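## Task

Take the violet cap off its marker while leaving the other marker's cap fully seated. Every marker and cap has to finish resting on the desk, the robot must release everything and back away, and it must not topple or be left leaning. Anything held in place only by the robot at the end does not count.

## Robot and tools

ROBOT. A wheeled cart with a head camera and two arms (left_arm, right_arm), each ending in a hand with one fixed and one swinging jaw and a wrist camera. The cart is 0.53 m wide and spans x = -0.35 to 0.07 m. Each arm turns about a vertical pan axis at x = -0.060, y = +0.155 (left) or -0.155 m (right); the shoulder sits 0.03 m out from that axis, 0.89 m high. Link lengths: upper arm 0.116, forearm 0.135, hand 0.162 m. The fixed jaw tip reaches about 0.44 m from its pan axis at most and cannot go below about 0.55 m above the floor.

FRAMES. Base frame: origin on the floor between the drive wheels, x forward, y left, z up. The reported left_hand and right_hand are the fixed-jaw tips in this frame; a held object sits toward the swinging jaw. Hand axes: z along the fingers, y from swinging to fixed jaw. base_odometry is wheel-counted from the scene start (slip counts as motion); heading is in radians, left positive, -3.142 to 3.142.

TOOL execute_actions. Arguments: actions (a list holding one action, or empty to just get state and pictures) and cameras (list from head_camera, left_wrist_camera, right_wrist_camera, all; omitted, null or ["all"] gives every camera, [] gives none). An action may hold base, joints, or both; they start together. base takes one command only: translate_m (relative forward drive in metres, forward positive, -1.4 to 1.4) or rotate_rad (relative turn on the spot, counter-clockwise positive, -3.2 to 3.2). The base cannot strafe. joints is a single object of absolute targets keyed by joint name, in radians, covering both arms and the head as needed. Ranges: head_pan_rad -3.2 to 3.2 (0 ahead, positive left); head_tilt_rad -0.76 to 1.45 (0 level, positive down); per arm shoulder_pan -1.919 to 1.919, shoulder_lift -1.745 to 1.745, elbow_flex -1.69 to 1.58, wrist_flex -1.658 to 1.658, wrist_roll -2.743 to 2.841, gripper 0 to 1.919. An unknown key or out-of-range number rejects the call and nothing moves. Joints left out may keep driving to earlier targets.

JOINT MEANINGS. shoulder_pan 0 points left_arm to the left and right_arm to the right; positive swings either clockwise from above; straight ahead is +1.571 (left) and -1.571 (right). With lift, elbow and wrist flex all 0 the upper arm leans 0.24 rad out from vertical and forearm and fingers are horizontal; positive bends downward, and the three summed give how far the fingers aim below horizontal (1.571 = straight down, needing the forearm no more than 0.08 rad above level). wrist_roll -1.522: jaws close across the arm plane, fixed jaw on the left looking outward; 1.619: fixed jaw on the right; 0.049: jaws close within the plane, fixed jaw below (level fingers) or toward the pan axis (fingers down). Jaw gap vs gripper angle: 0 → 0.003 m, 0.3 → 0.026, 0.6 → 0.049, 1 → 0.076, 1.919 → 0.106. The hand body juts about 0.08 m above level fingers when the fixed jaw is on the left and below when on the right, so over furniture keep it on the left. Commanding the gripper below the contact angle squeezes, strongest at 0.2 rad below; going lower adds nothing and may trip the jaw.

STOWED POSE. left_arm: pan -1.75, lift 0.05, elbow 1.35, wrist_flex -1.55, roll -1.52; right_arm the same with pan 1.75. Stow in two steps (wrists first, then the other three) away from loose objects; leaving stow, do not move the wrists first. Turning on the spot when stowed needs 0.44 m of free radius. Turning or reversing tight against a desk can snag the cart's rear and tip it.

OTHER TOOLS. wait(seconds 0 to 10) commands nothing and returns state and pictures. zoom_image(camera, region [x0, y0, x1, y1] in pixels, at most 504 by 504) enlarges part of that camera's latest full image. finished_scene(scene) ends the current scene for good and reports success; only call it once the goal holds with the robot let go and clear. Replying with no tool call ends everything.

RESULTS. base_status and joint_status give each motion's outcome: done (reached; for the base, wheels turned as commanded), off_target (resting away and possibly still pushing: load, obstruction or a tripped motor), time_out (target dropped, holding in place). "joint command not followed" with a cause means a self-collision check blocked that arm's targets (the gripper still moves); those joints show not_followed and may be retried on later actions until valid targets are given. on_its_own lists uncommanded motion. A gripper holding something shows off_target. Motor temperatures are listed per arm in joint order; MOTOR HOT appears from 55 °C, and at 70 °C an OVER-TEMPERATURE FAULT stops that arm (limit_stop_at_motor_heat), in which case resend targets after cooling. If any call reports a stop, later calls in that reply are skipped.

CAUTIONS. Loaded joints sag toward gravity; offset the next target by the observed sag. Hand positions may be off by a few centimetres. A joint stuck over about 0.30 rad from target for about 2 s trips (torque falls to 20 %); the robot keeps your last command while you deliberate, so treat such a joint as tripped. To reset, once it is still, command 0.2 rad from its reading opposite the tripping direction (or 0.04 rad beyond the range end, or the end itself for a jaw). To stop a blocked joint pushing, set its target to its reading. Payload about 0.4 kg per hand at full reach, 0.7 kg near the pan axis. Pushing or pulling, especially pulling on something ahead, can tip the robot. Never let the arms or hands collide or press on each other. Avoid dropping, slamming or knocking markers or caps off the desk. Cameras are 644x476; the head camera looks ahead from about 1.19 m high, and wrist cameras move with the hands, so their poses carry extra error.

Each tool is called after ">>>" as name([rows], argument=value, ...), one row to a line, values as JSON.

## Session

I'll start by checking the robot's state and looking at the scene.

>>> execute_actions(actions=[])

Scene clock: 0.00 s.
Motor temperatures (°C, as the motors report them): left_arm=[30 29 28 30 31] | right_arm=[28 30 29 30 28]
base_odometry: x=+0.000 y=+0.000 heading=+0.000 (m, m, rad; odometry frame)
base_status: not commanded
joint_positions: head_pan_rad=-0.022 head_tilt_rad=-0.008 left_arm_shoulder_pan_rad=-1.728 left_arm_shoulder_lift_rad=+0.053 left_arm_elbow_flex_rad=+1.315 left_arm_wrist_flex_rad=-1.632 left_arm_wrist_roll_rad=-1.517 left_arm_gripper_rad=+1.920 right_arm_shoulder_pan_rad=+1.743 right_arm_shoulder_lift_rad=+0.024 right_arm_elbow_flex_rad=+1.359 right_arm_wrist_flex_rad=-1.469 right_arm_wrist_roll_rad=-1.530 right_arm_gripper_rad=+1.920
joint_status: not commanded
left_hand: x=-0.3073 y=+0.1079 z=+0.9155 quat_wxyz=(-0.060, -0.606, -0.049, +0.792) (m; base frame)
right_hand: x=-0.3090 y=-0.1195 z=+0.8879 quat_wxyz=(-0.061, +0.673, -0.061, -0.734) (m; base frame)
pictures: head_camera, left_wrist_camera, right_wrist_camera
Images, in order (width x height): head_camera 644x476, left_wrist_camera 644x476, right_wrist_camera 644x476.

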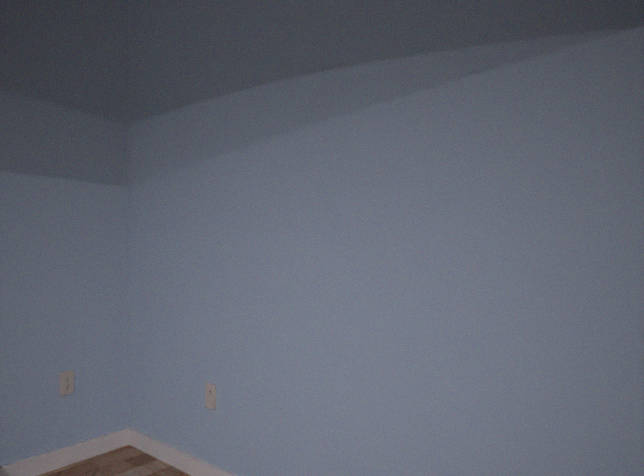

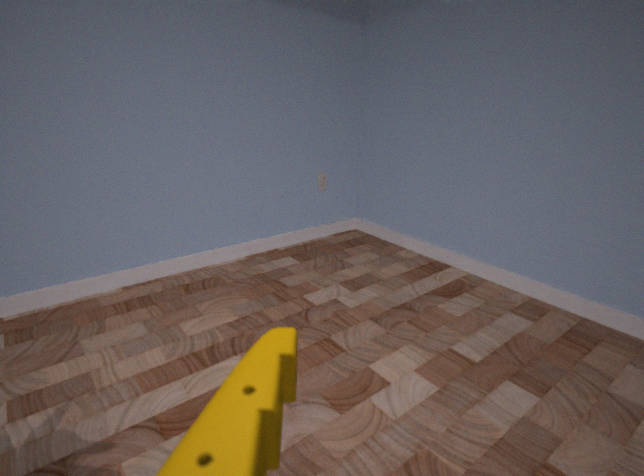

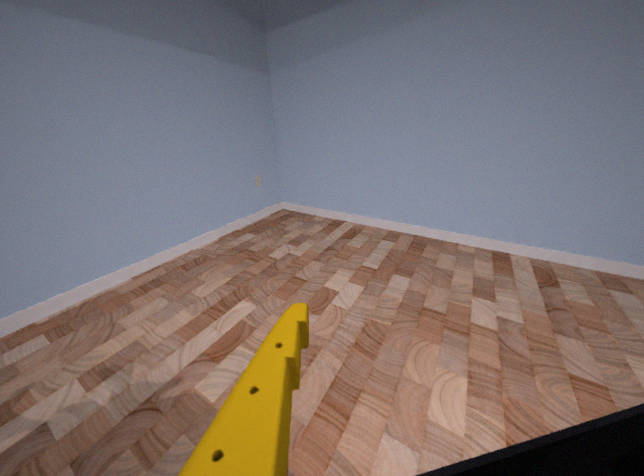

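>>> execute_actions([
  {"joints": {"head_pan_rad": 1.2, "head_tilt_rad": 0.4}},
], cameras=["head_camera"])

>>> execute_actions([
  {"joints": {"head_pan_rad": -1.2, "head_tilt_rad": 0.4}},
], cameras=["head_camera"])

Scene clock: 2.90 s.
Motor temperatures (°C, as the motors report them): left_arm=[30 29 28 30 31] | right_arm=[28 30 29 30 28]
base_odometry: x=+0.000 y=+0.000 heading=+0.000 (m, m, rad; odometry frame)
base_status: not commanded
joint_positions: head_pan_rad=+1.190 head_tilt_rad=+0.393 left_arm_shoulder_pan_rad=-1.728 left_arm_shoulder_lift_rad=+0.053 left_arm_elbow_flex_rad=+1.315 left_arm_wrist_flex_rad=-1.632 left_arm_wrist_roll_rad=-1.517 left_arm_gripper_rad=+1.920 right_arm_shoulder_pan_rad=+1.743 right_arm_shoulder_lift_rad=+0.024 right_arm_elbow_flex_rad=+1.359 right_arm_wrist_flex_rad=-1.469 right_arm_wrist_roll_rad=-1.530 right_arm_gripper_rad=+1.920
joint_status: all done
left_hand: x=-0.3073 y=+0.1079 z=+0.9155 quat_wxyz=(-0.060, -0.606, -0.049, +0.792) (m; base frame)
right_hand: x=-0.3090 y=-0.1195 z=+0.8879 quat_wxyz=(-0.061, +0.673, -0.061, -0.734) (m; base frame)
pictures: head_camera
camera_calibration (this result's frames):
head_camera: T_world_to_cam=[[0.909263, -0.416176, 0.006189, 0.0337063], [-0.176867, -0.399793, -0.89938, 1.06705], [0.376775, 0.816678, -0.437125, 0.517869], [0, 0, 0, 1]] pos_world=[-0.0370419, 0.0176962, 1.18585]
Images, in order (width x height): head_camera 644x476.

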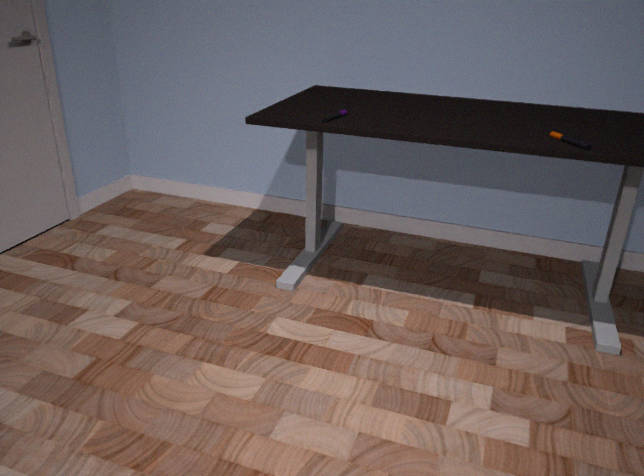

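Scene clock: 5.30 s.
Motor temperatures (°C, as the motors report them): left_arm=[30 29 28 30 31] | right_arm=[28 30 29 30 28]
base_odometry: x=+0.000 y=+0.000 heading=+0.000 (m, m, rad; odometry frame)
base_status: not commanded
joint_positions: head_pan_rad=-1.190 head_tilt_rad=+0.393 left_arm_shoulder_pan_rad=-1.728 left_arm_shoulder_lift_rad=+0.053 left_arm_elbow_flex_rad=+1.315 left_arm_wrist_flex_rad=-1.632 left_arm_wrist_roll_rad=-1.517 left_arm_gripper_rad=+1.920 right_arm_shoulder_pan_rad=+1.743 right_arm_shoulder_lift_rad=+0.024 right_arm_elbow_flex_rad=+1.359 right_arm_wrist_flex_rad=-1.469 right_arm_wrist_roll_rad=-1.530 right_arm_gripper_rad=+1.920
joint_status: all done
left_hand: x=-0.3073 y=+0.1079 z=+0.9155 quat_wxyz=(-0.060, -0.606, -0.049, +0.792) (m; base frame)
right_hand: x=-0.3090 y=-0.1195 z=+0.8879 quat_wxyz=(-0.061, +0.673, -0.061, -0.734) (m; base frame)
pictures: head_camera
camera_calibration (this result's frames):
head_camera: T_world_to_cam=[[-0.945263, -0.32625, 0.00618914, -0.0534566], [-0.14788, 0.4114, -0.899378, 1.06841], [0.290876, -0.851064, -0.437127, 0.513834], [0, 0, 0, 1]] pos_world=[-0.0419955, -0.0196793, 1.18585]
Images, in order (width x height): head_camera 644x476.

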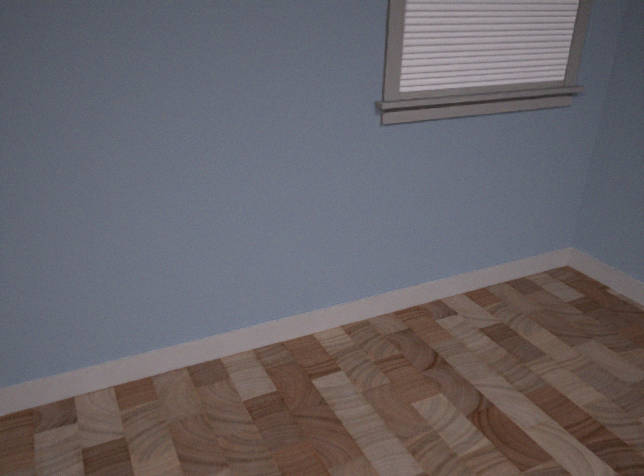

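The desk with both markers is to the left, so I'll zoom in from a better head angle.

>>> execute_actions([
  {"joints": {"head_pan_rad": 1.0, "head_tilt_rad": 0.3}},
], cameras=["head_camera"])

>>> zoom_image(camera="head_camera", region=[100, 0, 644, 300])

Scene clock: 9.20 s.
Motor temperatures (°C, as the motors report them): left_arm=[30 29 28 30 31] | right_arm=[28 30 29 30 28]
base_odometry: x=+0.000 y=+0.000 heading=+0.000 (m, m, rad; odometry frame)
base_status: not commanded
joint_positions: head_pan_rad=+0.990 head_tilt_rad=+0.313 left_arm_shoulder_pan_rad=-1.728 left_arm_shoulder_lift_rad=+0.053 left_arm_elbow_flex_rad=+1.315 left_arm_wrist_flex_rad=-1.632 left_arm_wrist_roll_rad=-1.517 left_arm_gripper_rad=+1.920 right_arm_shoulder_pan_rad=+1.743 right_arm_shoulder_lift_rad=+0.024 right_arm_elbow_flex_rad=+1.359 right_arm_wrist_flex_rad=-1.469 right_arm_wrist_roll_rad=-1.530 right_arm_gripper_rad=+1.920
joint_status: all done
left_hand: x=-0.3073 y=+0.1079 z=+0.9155 quat_wxyz=(-0.060, -0.606, -0.049, +0.792) (m; base frame)
right_hand: x=-0.3090 y=-0.1195 z=+0.8879 quat_wxyz=(-0.061, +0.673, -0.061, -0.734) (m; base frame)
pictures: head_camera
camera_calibration (this result's frames):
head_camera: T_world_to_cam=[[0.808269, -0.588809, 0.00228181, 0.0334568], [-0.212388, -0.295159, -0.931543, 1.1024], [0.549174, 0.752453, -0.363624, 0.441372], [0, 0, 0, 1]] pos_world=[-0.035295, 0.0129723, 1.18735]
Images, in order (width x height): head_camera 644x476.

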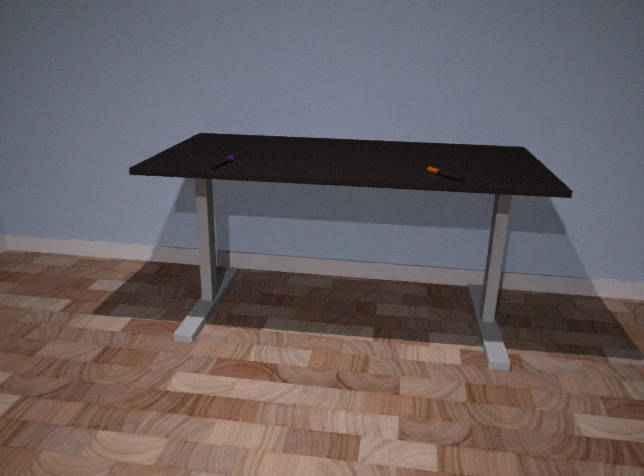

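Region (100, 0, 644, 300) is 544x300 pixels. A region can be at most 504 by 504 pixels.

>>> zoom_image(camera="head_camera", region=[120, 120, 360, 220])

>>> zoom_image(camera="head_camera", region=[360, 120, 600, 220])

Region (120, 120, 360, 220) of head_camera's 644x476 image, scaled by 2.100; it fills the top 210 rows of this view, and the rest is white.

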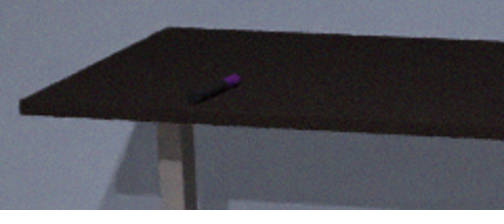

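Region (360, 120, 600, 220) of head_camera's 644x476 image, scaled by 2.100; it fills the top 210 rows of this view, and the rest is white.

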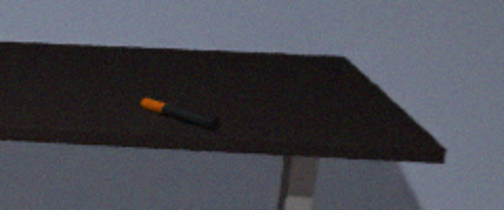

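>>> execute_actions([
  {"base": {"rotate_rad": 1.32}, "joints": {"head_pan_rad": -0.4, "head_tilt_rad": 0.35}},
], cameras=["head_camera"])

Scene clock: 80.43 s.
Motor temperatures (°C, as the motors report them): left_arm=[30 29 28 30 31] | right_arm=[28 30 29 30 28]
base_odometry: x=-0.001 y=+0.000 heading=+1.318 (m, m, rad; odometry frame)
base_status: done
joint_positions: head_pan_rad=-0.390 head_tilt_rad=+0.343 left_arm_shoulder_pan_rad=-1.728 left_arm_shoulder_lift_rad=+0.053 left_arm_elbow_flex_rad=+1.315 left_arm_wrist_flex_rad=-1.632 left_arm_wrist_roll_rad=-1.517 left_arm_gripper_rad=+1.920 right_arm_shoulder_pan_rad=+1.743 right_arm_shoulder_lift_rad=+0.024 right_arm_elbow_flex_rad=+1.359 right_arm_wrist_flex_rad=-1.469 right_arm_wrist_roll_rad=-1.530 right_arm_gripper_rad=+1.920
joint_status: all done
left_hand: x=-0.3073 y=+0.1079 z=+0.9155 quat_wxyz=(-0.060, -0.606, -0.049, +0.792) (m; base frame)
right_hand: x=-0.3090 y=-0.1195 z=+0.8879 quat_wxyz=(-0.061, +0.673, -0.061, -0.734) (m; base frame)
pictures: head_camera
camera_calibration (this result's frames):
head_camera: T_world_to_cam=[[-0.424788, -0.905285, 0.00375233, -0.0261895], [-0.355918, 0.163194, -0.920158, 1.08255], [0.832393, -0.392207, -0.39153, 0.486803], [0, 0, 0, 1]] pos_world=[-0.0310365, -0.009447, 1.18682]
Images, in order (width x height): head_camera 644x476.

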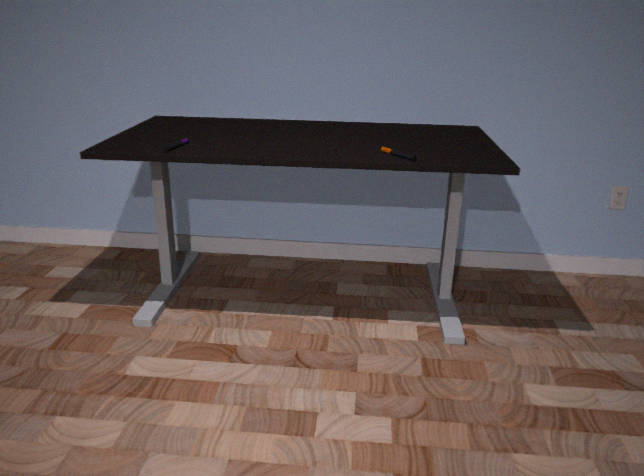

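>>> execute_actions([
  {"base": {"translate_m": 1.33}, "joints": {"head_pan_rad": -0.5, "head_tilt_rad": 0.6, "left_arm_shoulder_pan_rad": 1.3, "right_arm_shoulder_pan_rad": -1.3}},
], cameras=["head_camera"])

Scene clock: 92.50 s.
Motor temperatures (°C, as the motors report them): left_arm=[30 29 28 30 31] | right_arm=[28 30 29 30 28]
base_odometry: x=+0.331 y=+1.288 heading=+1.314 (m, m, rad; odometry frame)
base_status: done
joint_positions: head_pan_rad=-0.490 head_tilt_rad=+0.594 left_arm_shoulder_pan_rad=+1.292 left_arm_shoulder_lift_rad=+0.053 left_arm_elbow_flex_rad=+1.315 left_arm_wrist_flex_rad=-1.632 left_arm_wrist_roll_rad=-1.517 left_arm_gripper_rad=+1.920 right_arm_shoulder_pan_rad=-1.293 right_arm_shoulder_lift_rad=+0.024 right_arm_elbow_flex_rad=+1.359 right_arm_wrist_flex_rad=-1.469 right_arm_wrist_roll_rad=-1.530 right_arm_gripper_rad=+1.920
joint_status: all done
left_hand: x=+0.1797 y=+0.2317 z=+0.9155 quat_wxyz=(+0.787, -0.086, +0.602, +0.108) (m; base frame)
right_hand: x=+0.1839 y=-0.2166 z=+0.8879 quat_wxyz=(+0.730, +0.096, +0.669, -0.099) (m; base frame)
pictures: head_camera
camera_calibration (this result's frames):
head_camera: T_world_to_cam=[[-0.510897, -0.859498, 0.0157299, -0.0440227], [-0.528728, 0.29975, -0.794101, 0.929339], [0.677813, -0.41402, -0.607582, 0.728214], [0, 0, 0, 1]] pos_world=[-0.0247164, -0.0149112, 1.18113]
Images, in order (width x height): head_camera 644x476.

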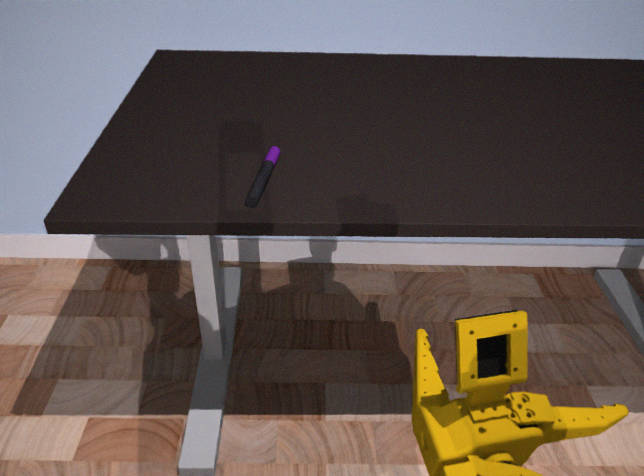

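>>> zoom_image(camera="head_camera", region=[200, 120, 340, 250])

>>> zoom_image(camera="head_camera", region=[30, 180, 230, 260])

Region (200, 120, 340, 250) of head_camera's 644x476 image, scaled by 3.600; it fills the top 468 rows of this view, and the rest is white.

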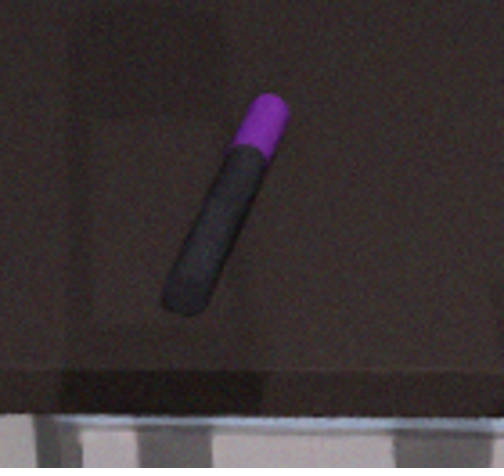

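Region (30, 180, 230, 260) of head_camera's 644x476 image, scaled by 2.520; it fills the top 202 rows of this view, and the rest is white.

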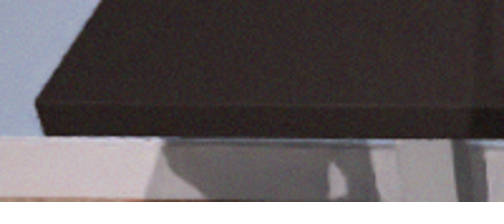

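>>> execute_actions([
  {"base": {"rotate_rad": -0.548}, "joints": {"head_pan_rad": 0.0, "head_tilt_rad": 0.65}},
], cameras=["head_camera"])

Scene clock: 132.40 s.
Motor temperatures (°C, as the motors report them): left_arm=[30 29 28 30 31] | right_arm=[28 30 29 30 28]
base_odometry: x=+0.331 y=+1.287 heading=+0.768 (m, m, rad; odometry frame)
base_status: done
joint_positions: head_pan_rad=-0.010 head_tilt_rad=+0.644 left_arm_shoulder_pan_rad=+1.292 left_arm_shoulder_lift_rad=+0.053 left_arm_elbow_flex_rad=+1.315 left_arm_wrist_flex_rad=-1.632 left_arm_wrist_roll_rad=-1.517 left_arm_gripper_rad=+1.920 right_arm_shoulder_pan_rad=-1.294 right_arm_shoulder_lift_rad=+0.024 right_arm_elbow_flex_rad=+1.359 right_arm_wrist_flex_rad=-1.469 right_arm_wrist_roll_rad=-1.530 right_arm_gripper_rad=+1.920
joint_status: all done
left_hand: x=+0.1797 y=+0.2317 z=+0.9155 quat_wxyz=(+0.787, -0.086, +0.602, +0.108) (m; base frame)
right_hand: x=+0.1840 y=-0.2162 z=+0.8879 quat_wxyz=(+0.730, +0.096, +0.669, -0.099) (m; base frame)
pictures: head_camera
camera_calibration (this result's frames):
head_camera: T_world_to_cam=[[-0.0553357, -0.998305, 0.01802, -0.0252473], [-0.646321, 0.0220572, -0.762747, 0.887724], [0.761057, -0.0538538, -0.646446, 0.776859], [0, 0, 0, 1]] pos_world=[-0.0188763, -0.00294848, 1.17976]
Images, in order (width x height): head_camera 644x476.

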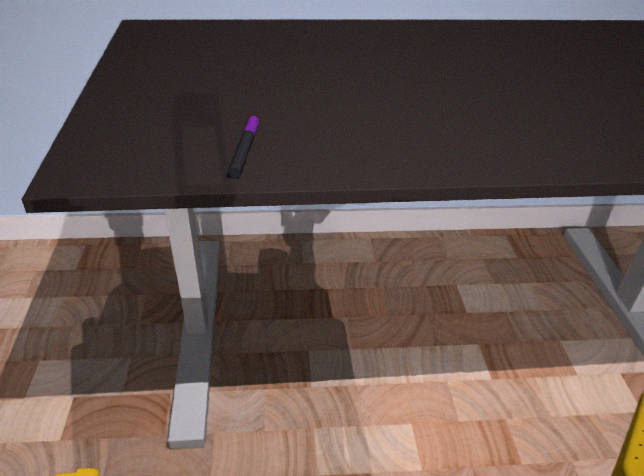

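>>> zoom_image(camera="head_camera", region=[0, 170, 320, 230])

>>> zoom_image(camera="head_camera", region=[324, 150, 644, 210])

>>> zoom_image(camera="head_camera", region=[190, 100, 300, 200])

Region (0, 170, 320, 230) of head_camera's 644x476 image, scaled by 1.575; it fills the top 94 rows of this view, and the rest is white.

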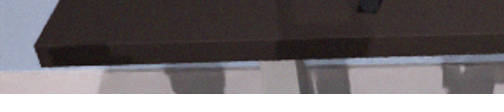

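Region (324, 150, 644, 210) of head_camera's 644x476 image, scaled by 1.575; it fills the top 94 rows of this view, and the rest is white.

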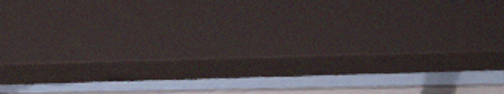

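Region (190, 100, 300, 200) of head_camera's 644x476 image, scaled by 4.582; it fills the top 458 rows of this view, and the rest is white.

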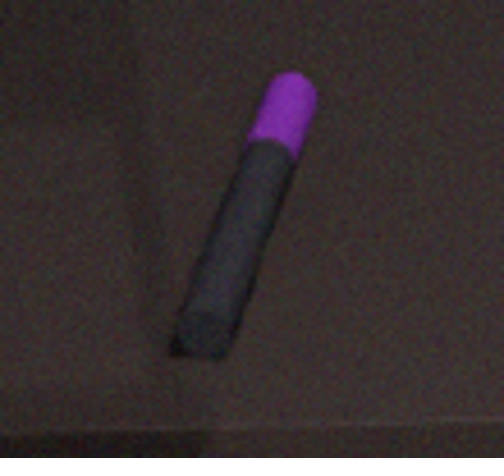

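>>> zoom_image(camera="head_camera", region=[10, 180, 70, 230])

>>> zoom_image(camera="head_camera", region=[584, 160, 644, 210])

>>> zoom_image(camera="head_camera", region=[290, 170, 350, 220])

Region (10, 180, 70, 230) of head_camera's 644x476 image, scaled by 8.400.

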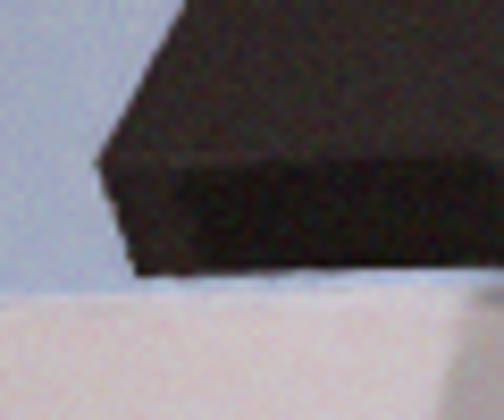

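Region (584, 160, 644, 210) of head_camera's 644x476 image, scaled by 8.400.

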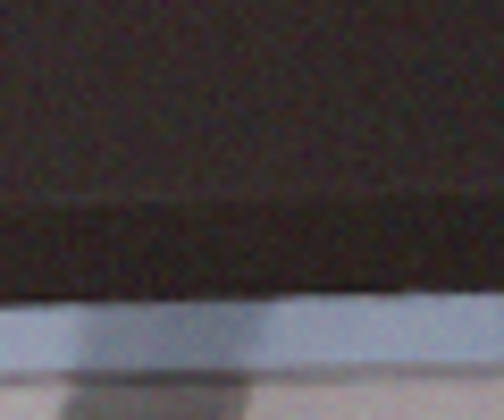

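Region (290, 170, 350, 220) of head_camera's 644x476 image, scaled by 8.400.

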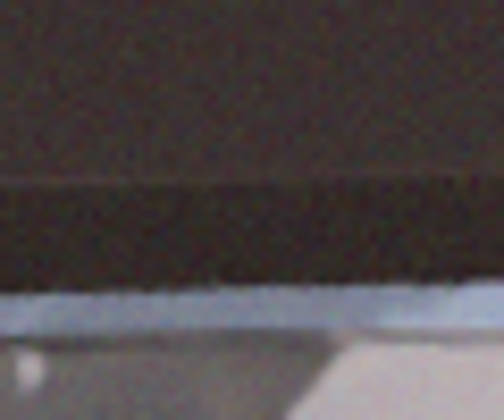

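>>> execute_actions([
  {"base": {"rotate_rad": -0.07}, "joints": {"head_tilt_rad": 0.8, "left_arm_shoulder_pan_rad": 1.6, "left_arm_shoulder_lift_rad": 0.42, "left_arm_elbow_flex_rad": -0.5, "left_arm_wrist_flex_rad": 0.0, "right_arm_shoulder_pan_rad": -1.35, "right_arm_shoulder_lift_rad": 0.3, "right_arm_elbow_flex_rad": -0.35, "right_arm_wrist_flex_rad": 0.0}},
], cameras=["head_camera"])

Scene clock: 175.93 s.
Motor temperatures (°C, as the motors report them): left_arm=[30 29 28 30 31] | right_arm=[28 30 29 30 28]
base_odometry: x=+0.330 y=+1.287 heading=+0.696 (m, m, rad; odometry frame)
base_status: done
joint_positions: head_pan_rad=-0.010 head_tilt_rad=+0.795 left_arm_shoulder_pan_rad=+1.591 left_arm_shoulder_lift_rad=+0.442 left_arm_elbow_flex_rad=-0.458 left_arm_wrist_flex_rad=-0.003 left_arm_wrist_roll_rad=-1.517 left_arm_gripper_rad=+1.920 right_arm_shoulder_pan_rad=-1.342 right_arm_shoulder_lift_rad=+0.319 right_arm_elbow_flex_rad=-0.312 right_arm_wrist_flex_rad=-0.002 right_arm_wrist_roll_rad=-1.530 right_arm_gripper_rad=+1.920
joint_status: all done
left_hand: x=+0.3393 y=+0.1546 z=+0.9938 quat_wxyz=(+0.714, +0.005, +0.700, -0.009) (m; base frame)
right_hand: x=+0.3193 y=-0.2355 z=+0.9955 quat_wxyz=(+0.701, +0.084, +0.704, -0.078) (m; base frame)
pictures: head_camera
camera_calibration (this result's frames):
head_camera: T_world_to_cam=[[-0.0520621, -0.99834, 0.0246152, -0.0326845], [-0.753292, 0.0230771, -0.657281, 0.761305], [0.655622, -0.0527618, -0.753243, 0.894827], [0, 0, 0, 1]] pos_world=[-0.0148852, -0.00298628, 1.17522]
Images, in order (width x height): head_camera 644x476.

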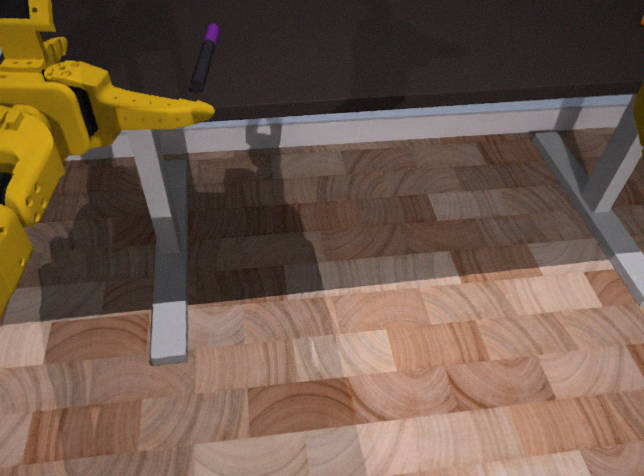

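>>> execute_actions([
  {"base": {"translate_m": 0.40}, "joints": {"head_tilt_rad": 0.95, "left_arm_wrist_flex_rad": 1.59, "left_arm_wrist_roll_rad": 1.72, "left_arm_gripper_rad": 0.7, "right_arm_wrist_flex_rad": 1.55, "right_arm_gripper_rad": 0.7}},
])

Scene clock: 182.40 s.
Motor temperatures (°C, as the motors report them): left_arm=[30 29 28 30 31] | right_arm=[28 30 29 30 28]
base_odometry: x=+0.638 y=+1.542 heading=+0.695 (m, m, rad; odometry frame)
base_status: done
joint_positions: head_pan_rad=-0.010 head_tilt_rad=+0.945 left_arm_shoulder_pan_rad=+1.593 left_arm_shoulder_lift_rad=+0.442 left_arm_elbow_flex_rad=-0.469 left_arm_wrist_flex_rad=+1.580 left_arm_wrist_roll_rad=+1.709 left_arm_gripper_rad=+0.707 right_arm_shoulder_pan_rad=-1.343 right_arm_shoulder_lift_rad=+0.319 right_arm_elbow_flex_rad=-0.320 right_arm_wrist_flex_rad=+1.544 right_arm_wrist_roll_rad=-1.530 right_arm_gripper_rad=+0.708
joint_status: all done
left_hand: x=+0.1821 y=+0.1417 z=+0.8320 quat_wxyz=(+0.000, -0.999, -0.034, -0.009) (m; base frame)
right_hand: x=+0.1672 y=-0.1997 z=+0.8370 quat_wxyz=(+0.014, +0.117, +0.993, -0.002) (m; base frame)
pictures: head_camera, left_wrist_camera, right_wrist_camera
camera_calibration (this result's frames):
head_camera: T_world_to_cam=[[-0.0478975, -0.998382, 0.0306562, -0.0394419], [-0.843275, 0.0239688, -0.536947, 0.618571], [0.535344, -0.05157, -0.843059, 0.992551], [0, 0, 0, 1]] pos_world=[-0.0116192, -0.00301865, 1.17013]
left_wrist_camera: T_world_to_cam=[[-0.10748, 0.994156, 0.0101223, -0.12938], [0.828917, 0.0839852, 0.553031, -0.601297], [0.548949, 0.0678305, -0.833099, 0.654157], [0, 0, 0, 1]] pos_world=[0.12542, 0.134752, 0.878823]
right_wrist_camera: T_world_to_cam=[[-0.26063, -0.965388, 0.00986437, -0.160618], [-0.811731, 0.224655, 0.539094, -0.252121], [-0.522651, 0.132497, -0.842188, 0.884329], [0, 0, 0, 1]] pos_world=[0.215679, -0.215589, 0.882273]
Images, in order (width x height): head_camera 644x476, left_wrist_camera 644x476, right_wrist_camera 644x476.

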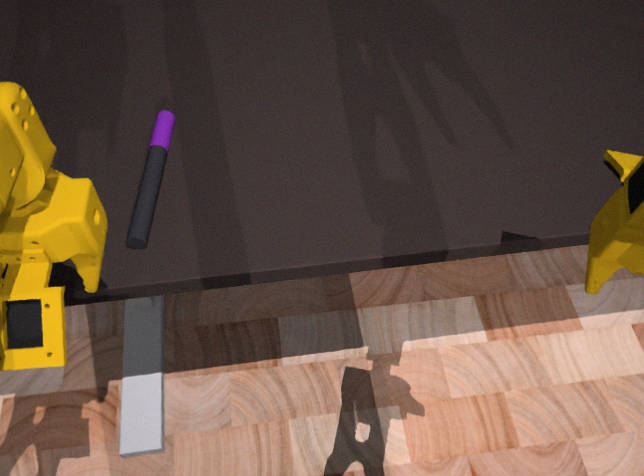

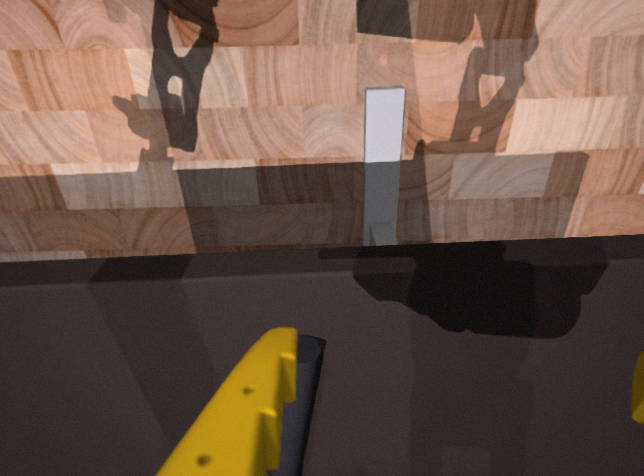

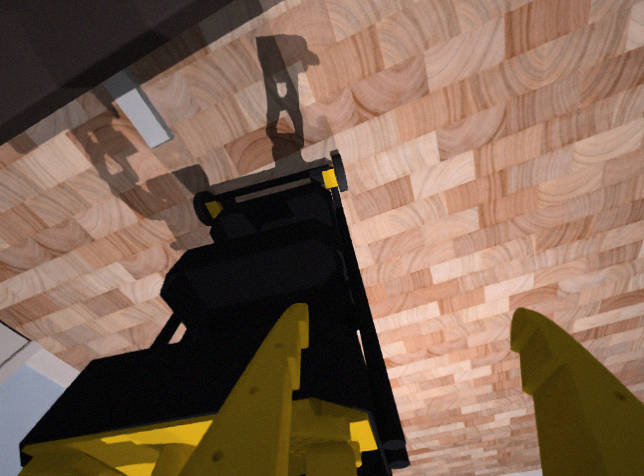

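>>> zoom_image(camera="head_camera", region=[90, 100, 250, 260])

>>> zoom_image(camera="head_camera", region=[100, 230, 400, 330])

>>> zoom_image(camera="left_wrist_camera", region=[200, 220, 440, 440])

Region (90, 100, 250, 260) of head_camera's 644x476 image, scaled by 3.150.

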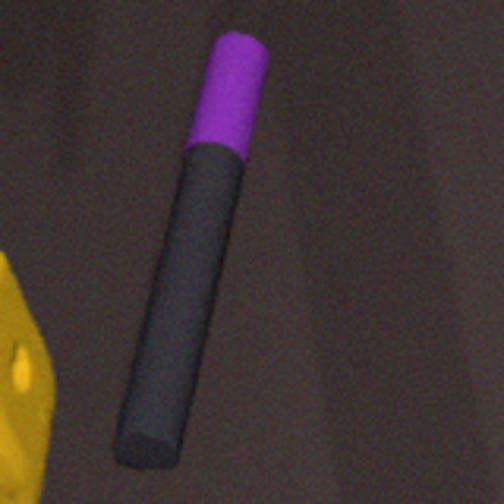

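Region (100, 230, 400, 330) of head_camera's 644x476 image, scaled by 1.680.

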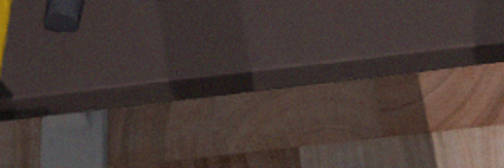

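Region (200, 220, 440, 440) of left_wrist_camera's 644x476 image, scaled by 2.100; it fills the top 462 rows of this view, and the rest is white.

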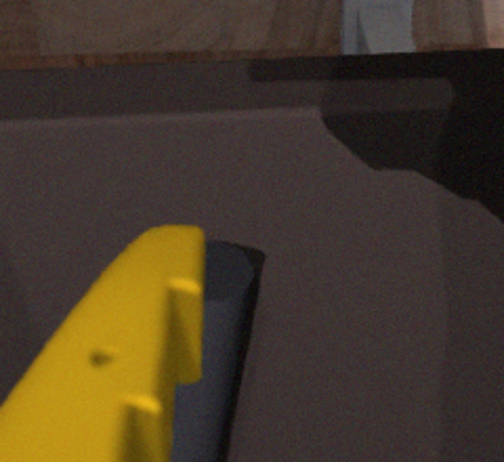

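>>> zoom_image(camera="head_camera", region=[110, 250, 190, 310])

>>> zoom_image(camera="head_camera", region=[380, 230, 460, 290])

Region (110, 250, 190, 310) of head_camera's 644x476 image, scaled by 6.300; it fills the top 378 rows of this view, and the rest is white.

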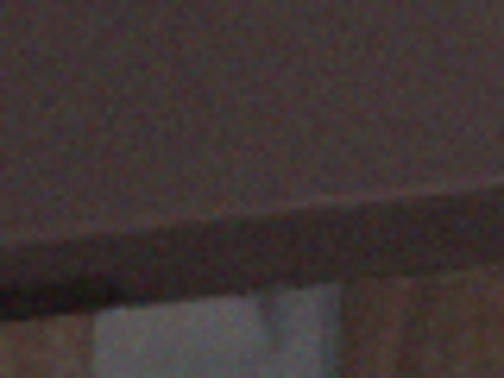

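Region (380, 230, 460, 290) of head_camera's 644x476 image, scaled by 6.300; it fills the top 378 rows of this view, and the rest is white.

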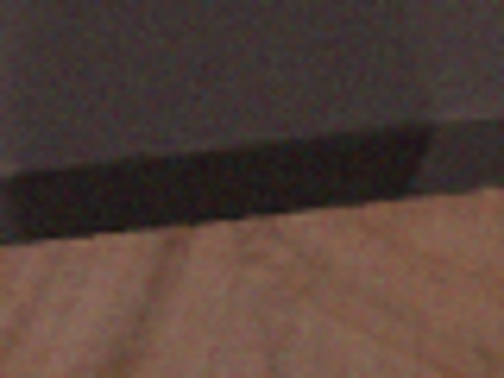

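>>> zoom_image(camera="head_camera", region=[0, 160, 160, 320])

Region (0, 160, 160, 320) of head_camera's 644x476 image, scaled by 3.150.

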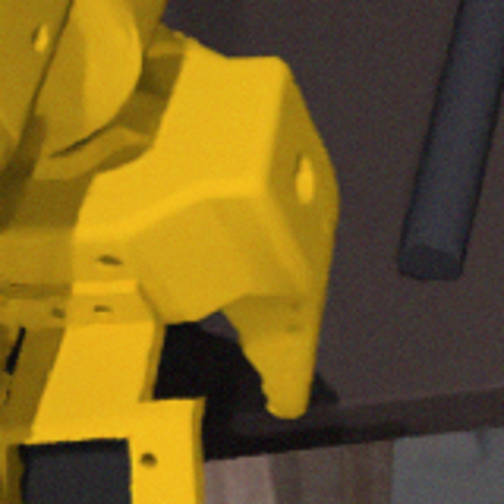

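>>> execute_actions([
  {"base": {"translate_m": 0.105}, "joints": {"head_tilt_rad": 1.1, "head_pan_rad": 0.2}},
])

Scene clock: 226.10 s.
Motor temperatures (°C, as the motors report them): left_arm=[30 29 29 30 31] | right_arm=[28 30 29 30 28]
base_odometry: x=+0.719 y=+1.610 heading=+0.694 (m, m, rad; odometry frame)
base_status: done
joint_positions: head_pan_rad=+0.190 head_tilt_rad=+1.095 left_arm_shoulder_pan_rad=+1.593 left_arm_shoulder_lift_rad=+0.442 left_arm_elbow_flex_rad=-0.469 left_arm_wrist_flex_rad=+1.580 left_arm_wrist_roll_rad=+1.709 left_arm_gripper_rad=+0.707 right_arm_shoulder_pan_rad=-1.343 right_arm_shoulder_lift_rad=+0.319 right_arm_elbow_flex_rad=-0.320 right_arm_wrist_flex_rad=+1.544 right_arm_wrist_roll_rad=-1.530 right_arm_gripper_rad=+0.708
joint_status: all done
left_hand: x=+0.1821 y=+0.1417 z=+0.8320 quat_wxyz=(+0.000, -0.999, -0.034, -0.009) (m; base frame)
right_hand: x=+0.1672 y=-0.1997 z=+0.8370 quat_wxyz=(+0.014, +0.117, +0.993, -0.002) (m; base frame)
pictures: head_camera, left_wrist_camera, right_wrist_camera
camera_calibration (this result's frames):
head_camera: T_world_to_cam=[[0.156255, -0.987061, 0.0359957, -0.0359926], [-0.900791, -0.157359, -0.404739, 0.463697], [0.405166, 0.0308181, -0.913723, 1.06777], [0, 0, 0, 1]] pos_world=[-0.0093059, 0.0045332, 1.16462]
left_wrist_camera: T_world_to_cam=[[-0.10748, 0.994156, 0.0101223, -0.12938], [0.828917, 0.0839852, 0.553031, -0.601297], [0.548949, 0.0678305, -0.833099, 0.654157], [0, 0, 0, 1]] pos_world=[0.12542, 0.134752, 0.878823]
right_wrist_camera: T_world_to_cam=[[-0.26063, -0.965388, 0.00986437, -0.160618], [-0.811731, 0.224655, 0.539094, -0.252121], [-0.522651, 0.132497, -0.842188, 0.884329], [0, 0, 0, 1]] pos_world=[0.215679, -0.215589, 0.882273]
Images, in order (width x height): head_camera 644x476, left_wrist_camera 644x476, right_wrist_camera 644x476.

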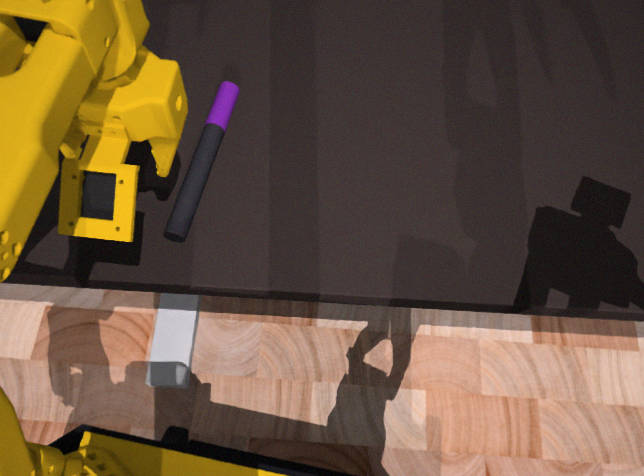

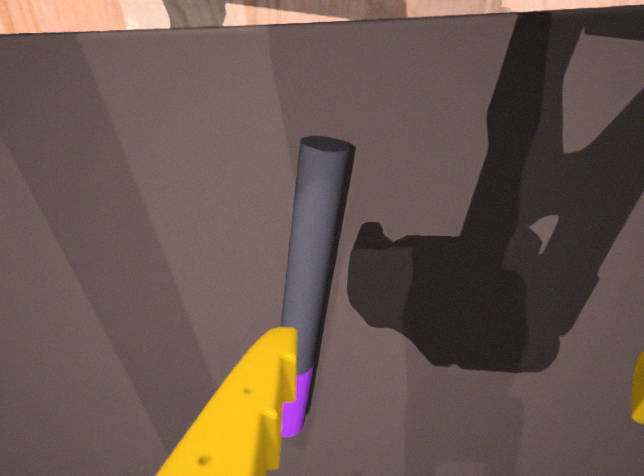

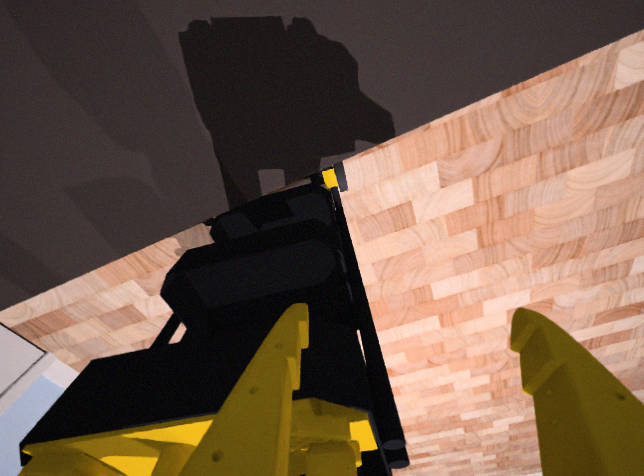

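>>> zoom_image(camera="left_wrist_camera", region=[260, 120, 400, 260])

>>> zoom_image(camera="left_wrist_camera", region=[240, 300, 400, 460])

>>> zoom_image(camera="head_camera", region=[110, 70, 290, 250])

Region (260, 120, 400, 260) of left_wrist_camera's 644x476 image, scaled by 3.600.

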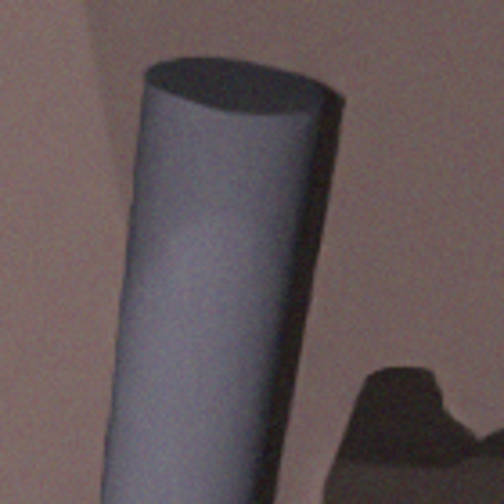

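Region (240, 300, 400, 460) of left_wrist_camera's 644x476 image, scaled by 3.150.

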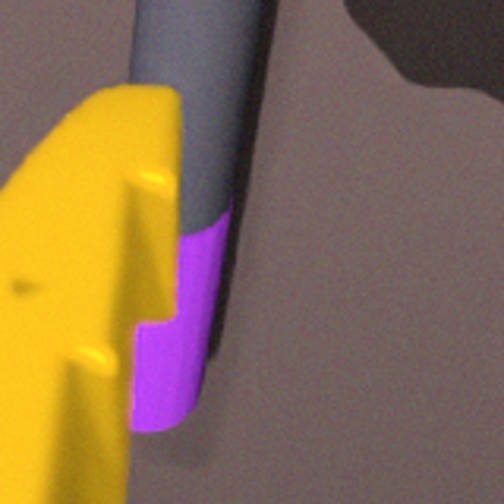

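Region (110, 70, 290, 250) of head_camera's 644x476 image, scaled by 2.800.

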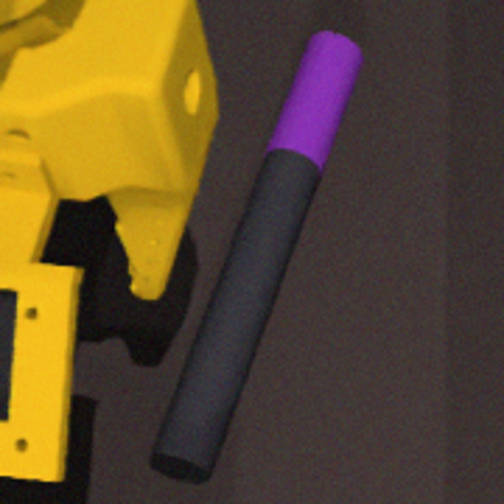

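>>> execute_actions([
  {"joints": {"left_arm_shoulder_pan_rad": 1.638, "left_arm_shoulder_lift_rad": 0.626, "left_arm_elbow_flex_rad": -0.445, "left_arm_wrist_flex_rad": 1.33, "left_arm_wrist_roll_rad": 1.655}},
], cameras=["head_camera", "left_wrist_camera"])

Scene clock: 294.10 s.
Motor temperatures (°C, as the motors report them): left_arm=[30 29 29 30 31] | right_arm=[28 30 30 30 28]
base_odometry: x=+0.719 y=+1.610 heading=+0.694 (m, m, rad; odometry frame)
base_status: not commanded
joint_positions: head_pan_rad=+0.190 head_tilt_rad=+1.095 left_arm_shoulder_pan_rad=+1.629 left_arm_shoulder_lift_rad=+0.645 left_arm_elbow_flex_rad=-0.443 left_arm_wrist_flex_rad=+1.339 left_arm_wrist_roll_rad=+1.665 left_arm_gripper_rad=+0.707 right_arm_shoulder_pan_rad=-1.343 right_arm_shoulder_lift_rad=+0.319 right_arm_elbow_flex_rad=-0.320 right_arm_wrist_flex_rad=+1.544 right_arm_wrist_roll_rad=-1.530 right_arm_gripper_rad=+0.708
joint_status: all done
left_hand: x=+0.1981 y=+0.1318 z=+0.7847 quat_wxyz=(-0.001, -1.000, +0.007, -0.015) (m; base frame)
right_hand: x=+0.1672 y=-0.1997 z=+0.8370 quat_wxyz=(+0.014, +0.117, +0.993, -0.002) (m; base frame)
pictures: head_camera, left_wrist_camera
camera_calibration (this result's frames):
head_camera: T_world_to_cam=[[0.156255, -0.987061, 0.0359957, -0.0359926], [-0.900791, -0.157358, -0.404739, 0.463697], [0.405166, 0.030818, -0.913723, 1.06777], [0, 0, 0, 1]] pos_world=[-0.0093059, 0.00453319, 1.16462]
left_wrist_camera: T_world_to_cam=[[-0.0265229, 0.9996, 0.00984814, -0.133868], [0.826127, 0.0163709, 0.563247, -0.586087], [0.56286, 0.0230747, -0.82623, 0.604397], [0, 0, 0, 1]] pos_world=[0.14044, 0.129463, 0.830801]
Images, in order (width x height): head_camera 644x476, left_wrist_camera 644x476.

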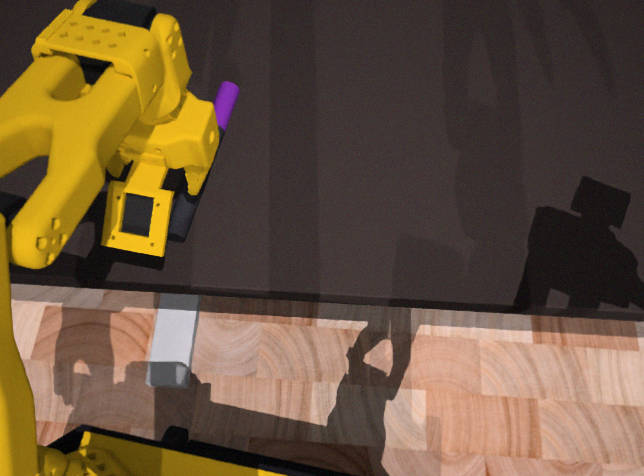

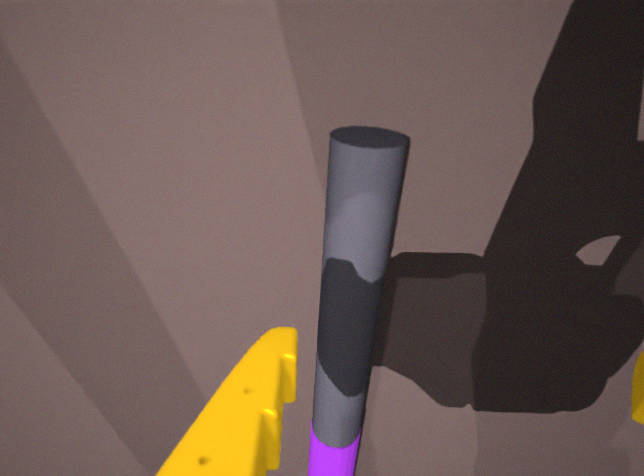

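>>> zoom_image(camera="left_wrist_camera", region=[290, 110, 450, 270])

>>> zoom_image(camera="left_wrist_camera", region=[250, 310, 410, 470])

Region (290, 110, 450, 270) of left_wrist_camera's 644x476 image, scaled by 3.150.

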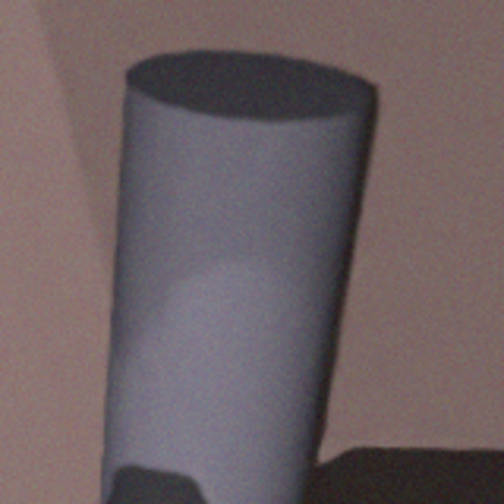

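Region (250, 310, 410, 470) of left_wrist_camera's 644x476 image, scaled by 3.150.

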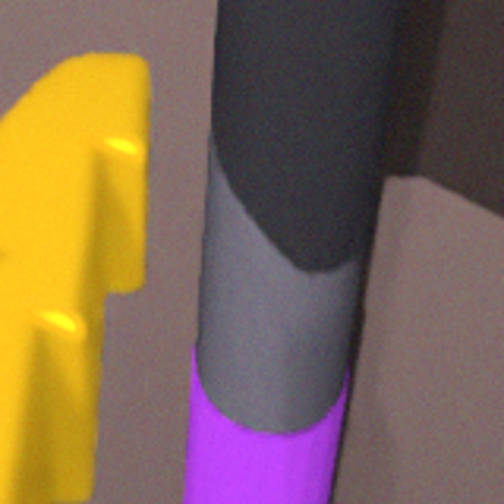

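>>> execute_actions([
  {"joints": {"left_arm_shoulder_lift_rad": 0.712, "left_arm_elbow_flex_rad": -0.342, "left_arm_wrist_flex_rad": 1.17}},
], cameras=["head_camera", "left_wrist_camera"])

Scene clock: 313.63 s.
Motor temperatures (°C, as the motors report them): left_arm=[30 29 29 30 31] | right_arm=[28 30 30 30 28]
base_odometry: x=+0.719 y=+1.610 heading=+0.694 (m, m, rad; odometry frame)
base_status: not commanded
joint_positions: head_pan_rad=+0.190 head_tilt_rad=+1.095 left_arm_shoulder_pan_rad=+1.629 left_arm_shoulder_lift_rad=+0.731 left_arm_elbow_flex_rad=-0.341 left_arm_wrist_flex_rad=+1.178 left_arm_wrist_roll_rad=+1.665 left_arm_gripper_rad=+0.707 right_arm_shoulder_pan_rad=-1.343 right_arm_shoulder_lift_rad=+0.319 right_arm_elbow_flex_rad=-0.320 right_arm_wrist_flex_rad=+1.544 right_arm_wrist_roll_rad=-1.530 right_arm_gripper_rad=+0.708
joint_status: all done
left_hand: x=+0.1934 y=+0.1321 z=+0.7522 quat_wxyz=(+0.000, -1.000, +0.007, -0.002) (m; base frame)
right_hand: x=+0.1672 y=-0.1997 z=+0.8370 quat_wxyz=(+0.014, +0.117, +0.993, -0.002) (m; base frame)
pictures: head_camera, left_wrist_camera
camera_calibration (this result's frames):
head_camera: T_world_to_cam=[[0.156255, -0.987061, 0.0359957, -0.0359926], [-0.900791, -0.157358, -0.404739, 0.463696], [0.405166, 0.030818, -0.913724, 1.06777], [0, 0, 0, 1]] pos_world=[-0.00930589, 0.00453319, 1.16462]
left_wrist_camera: T_world_to_cam=[[-0.0262377, 0.999583, 0.0120616, -0.135662], [0.840508, 0.0155272, 0.541576, -0.550327], [0.541163, 0.0243476, -0.840565, 0.594985], [0, 0, 0, 1]] pos_world=[0.137011, 0.129664, 0.799804]
Images, in order (width x height): head_camera 644x476, left_wrist_camera 644x476.

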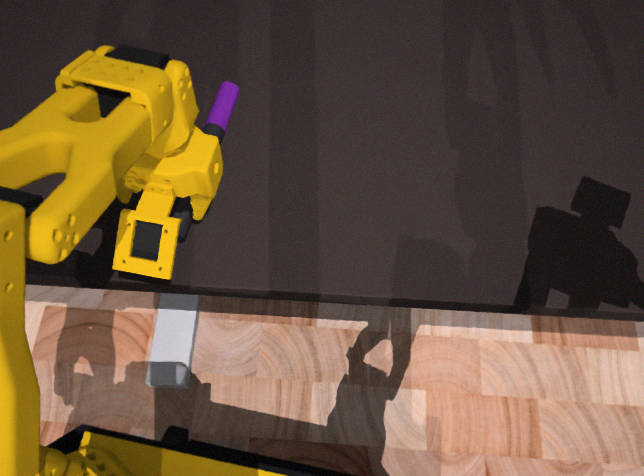

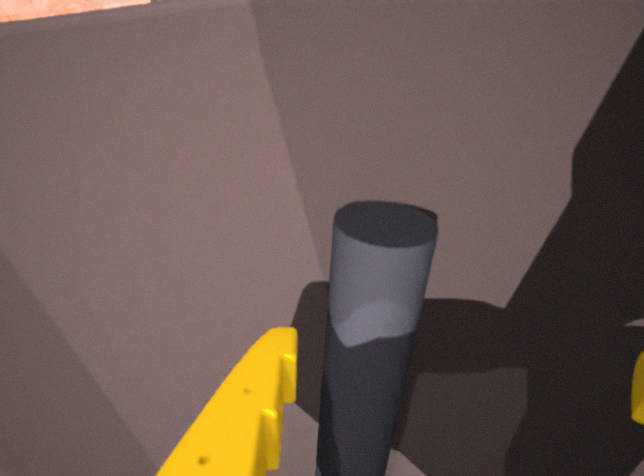

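>>> zoom_image(camera="left_wrist_camera", region=[250, 180, 470, 400])

Region (250, 180, 470, 400) of left_wrist_camera's 644x476 image, scaled by 2.291.

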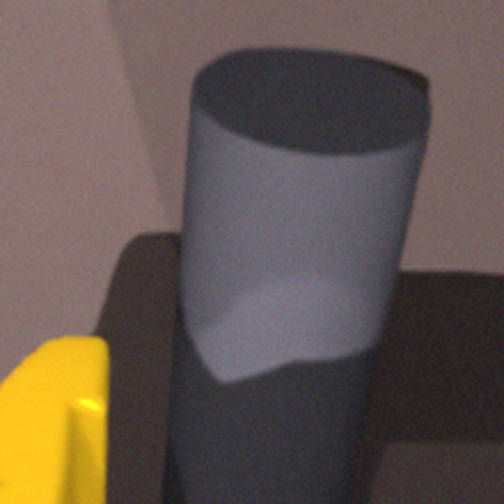

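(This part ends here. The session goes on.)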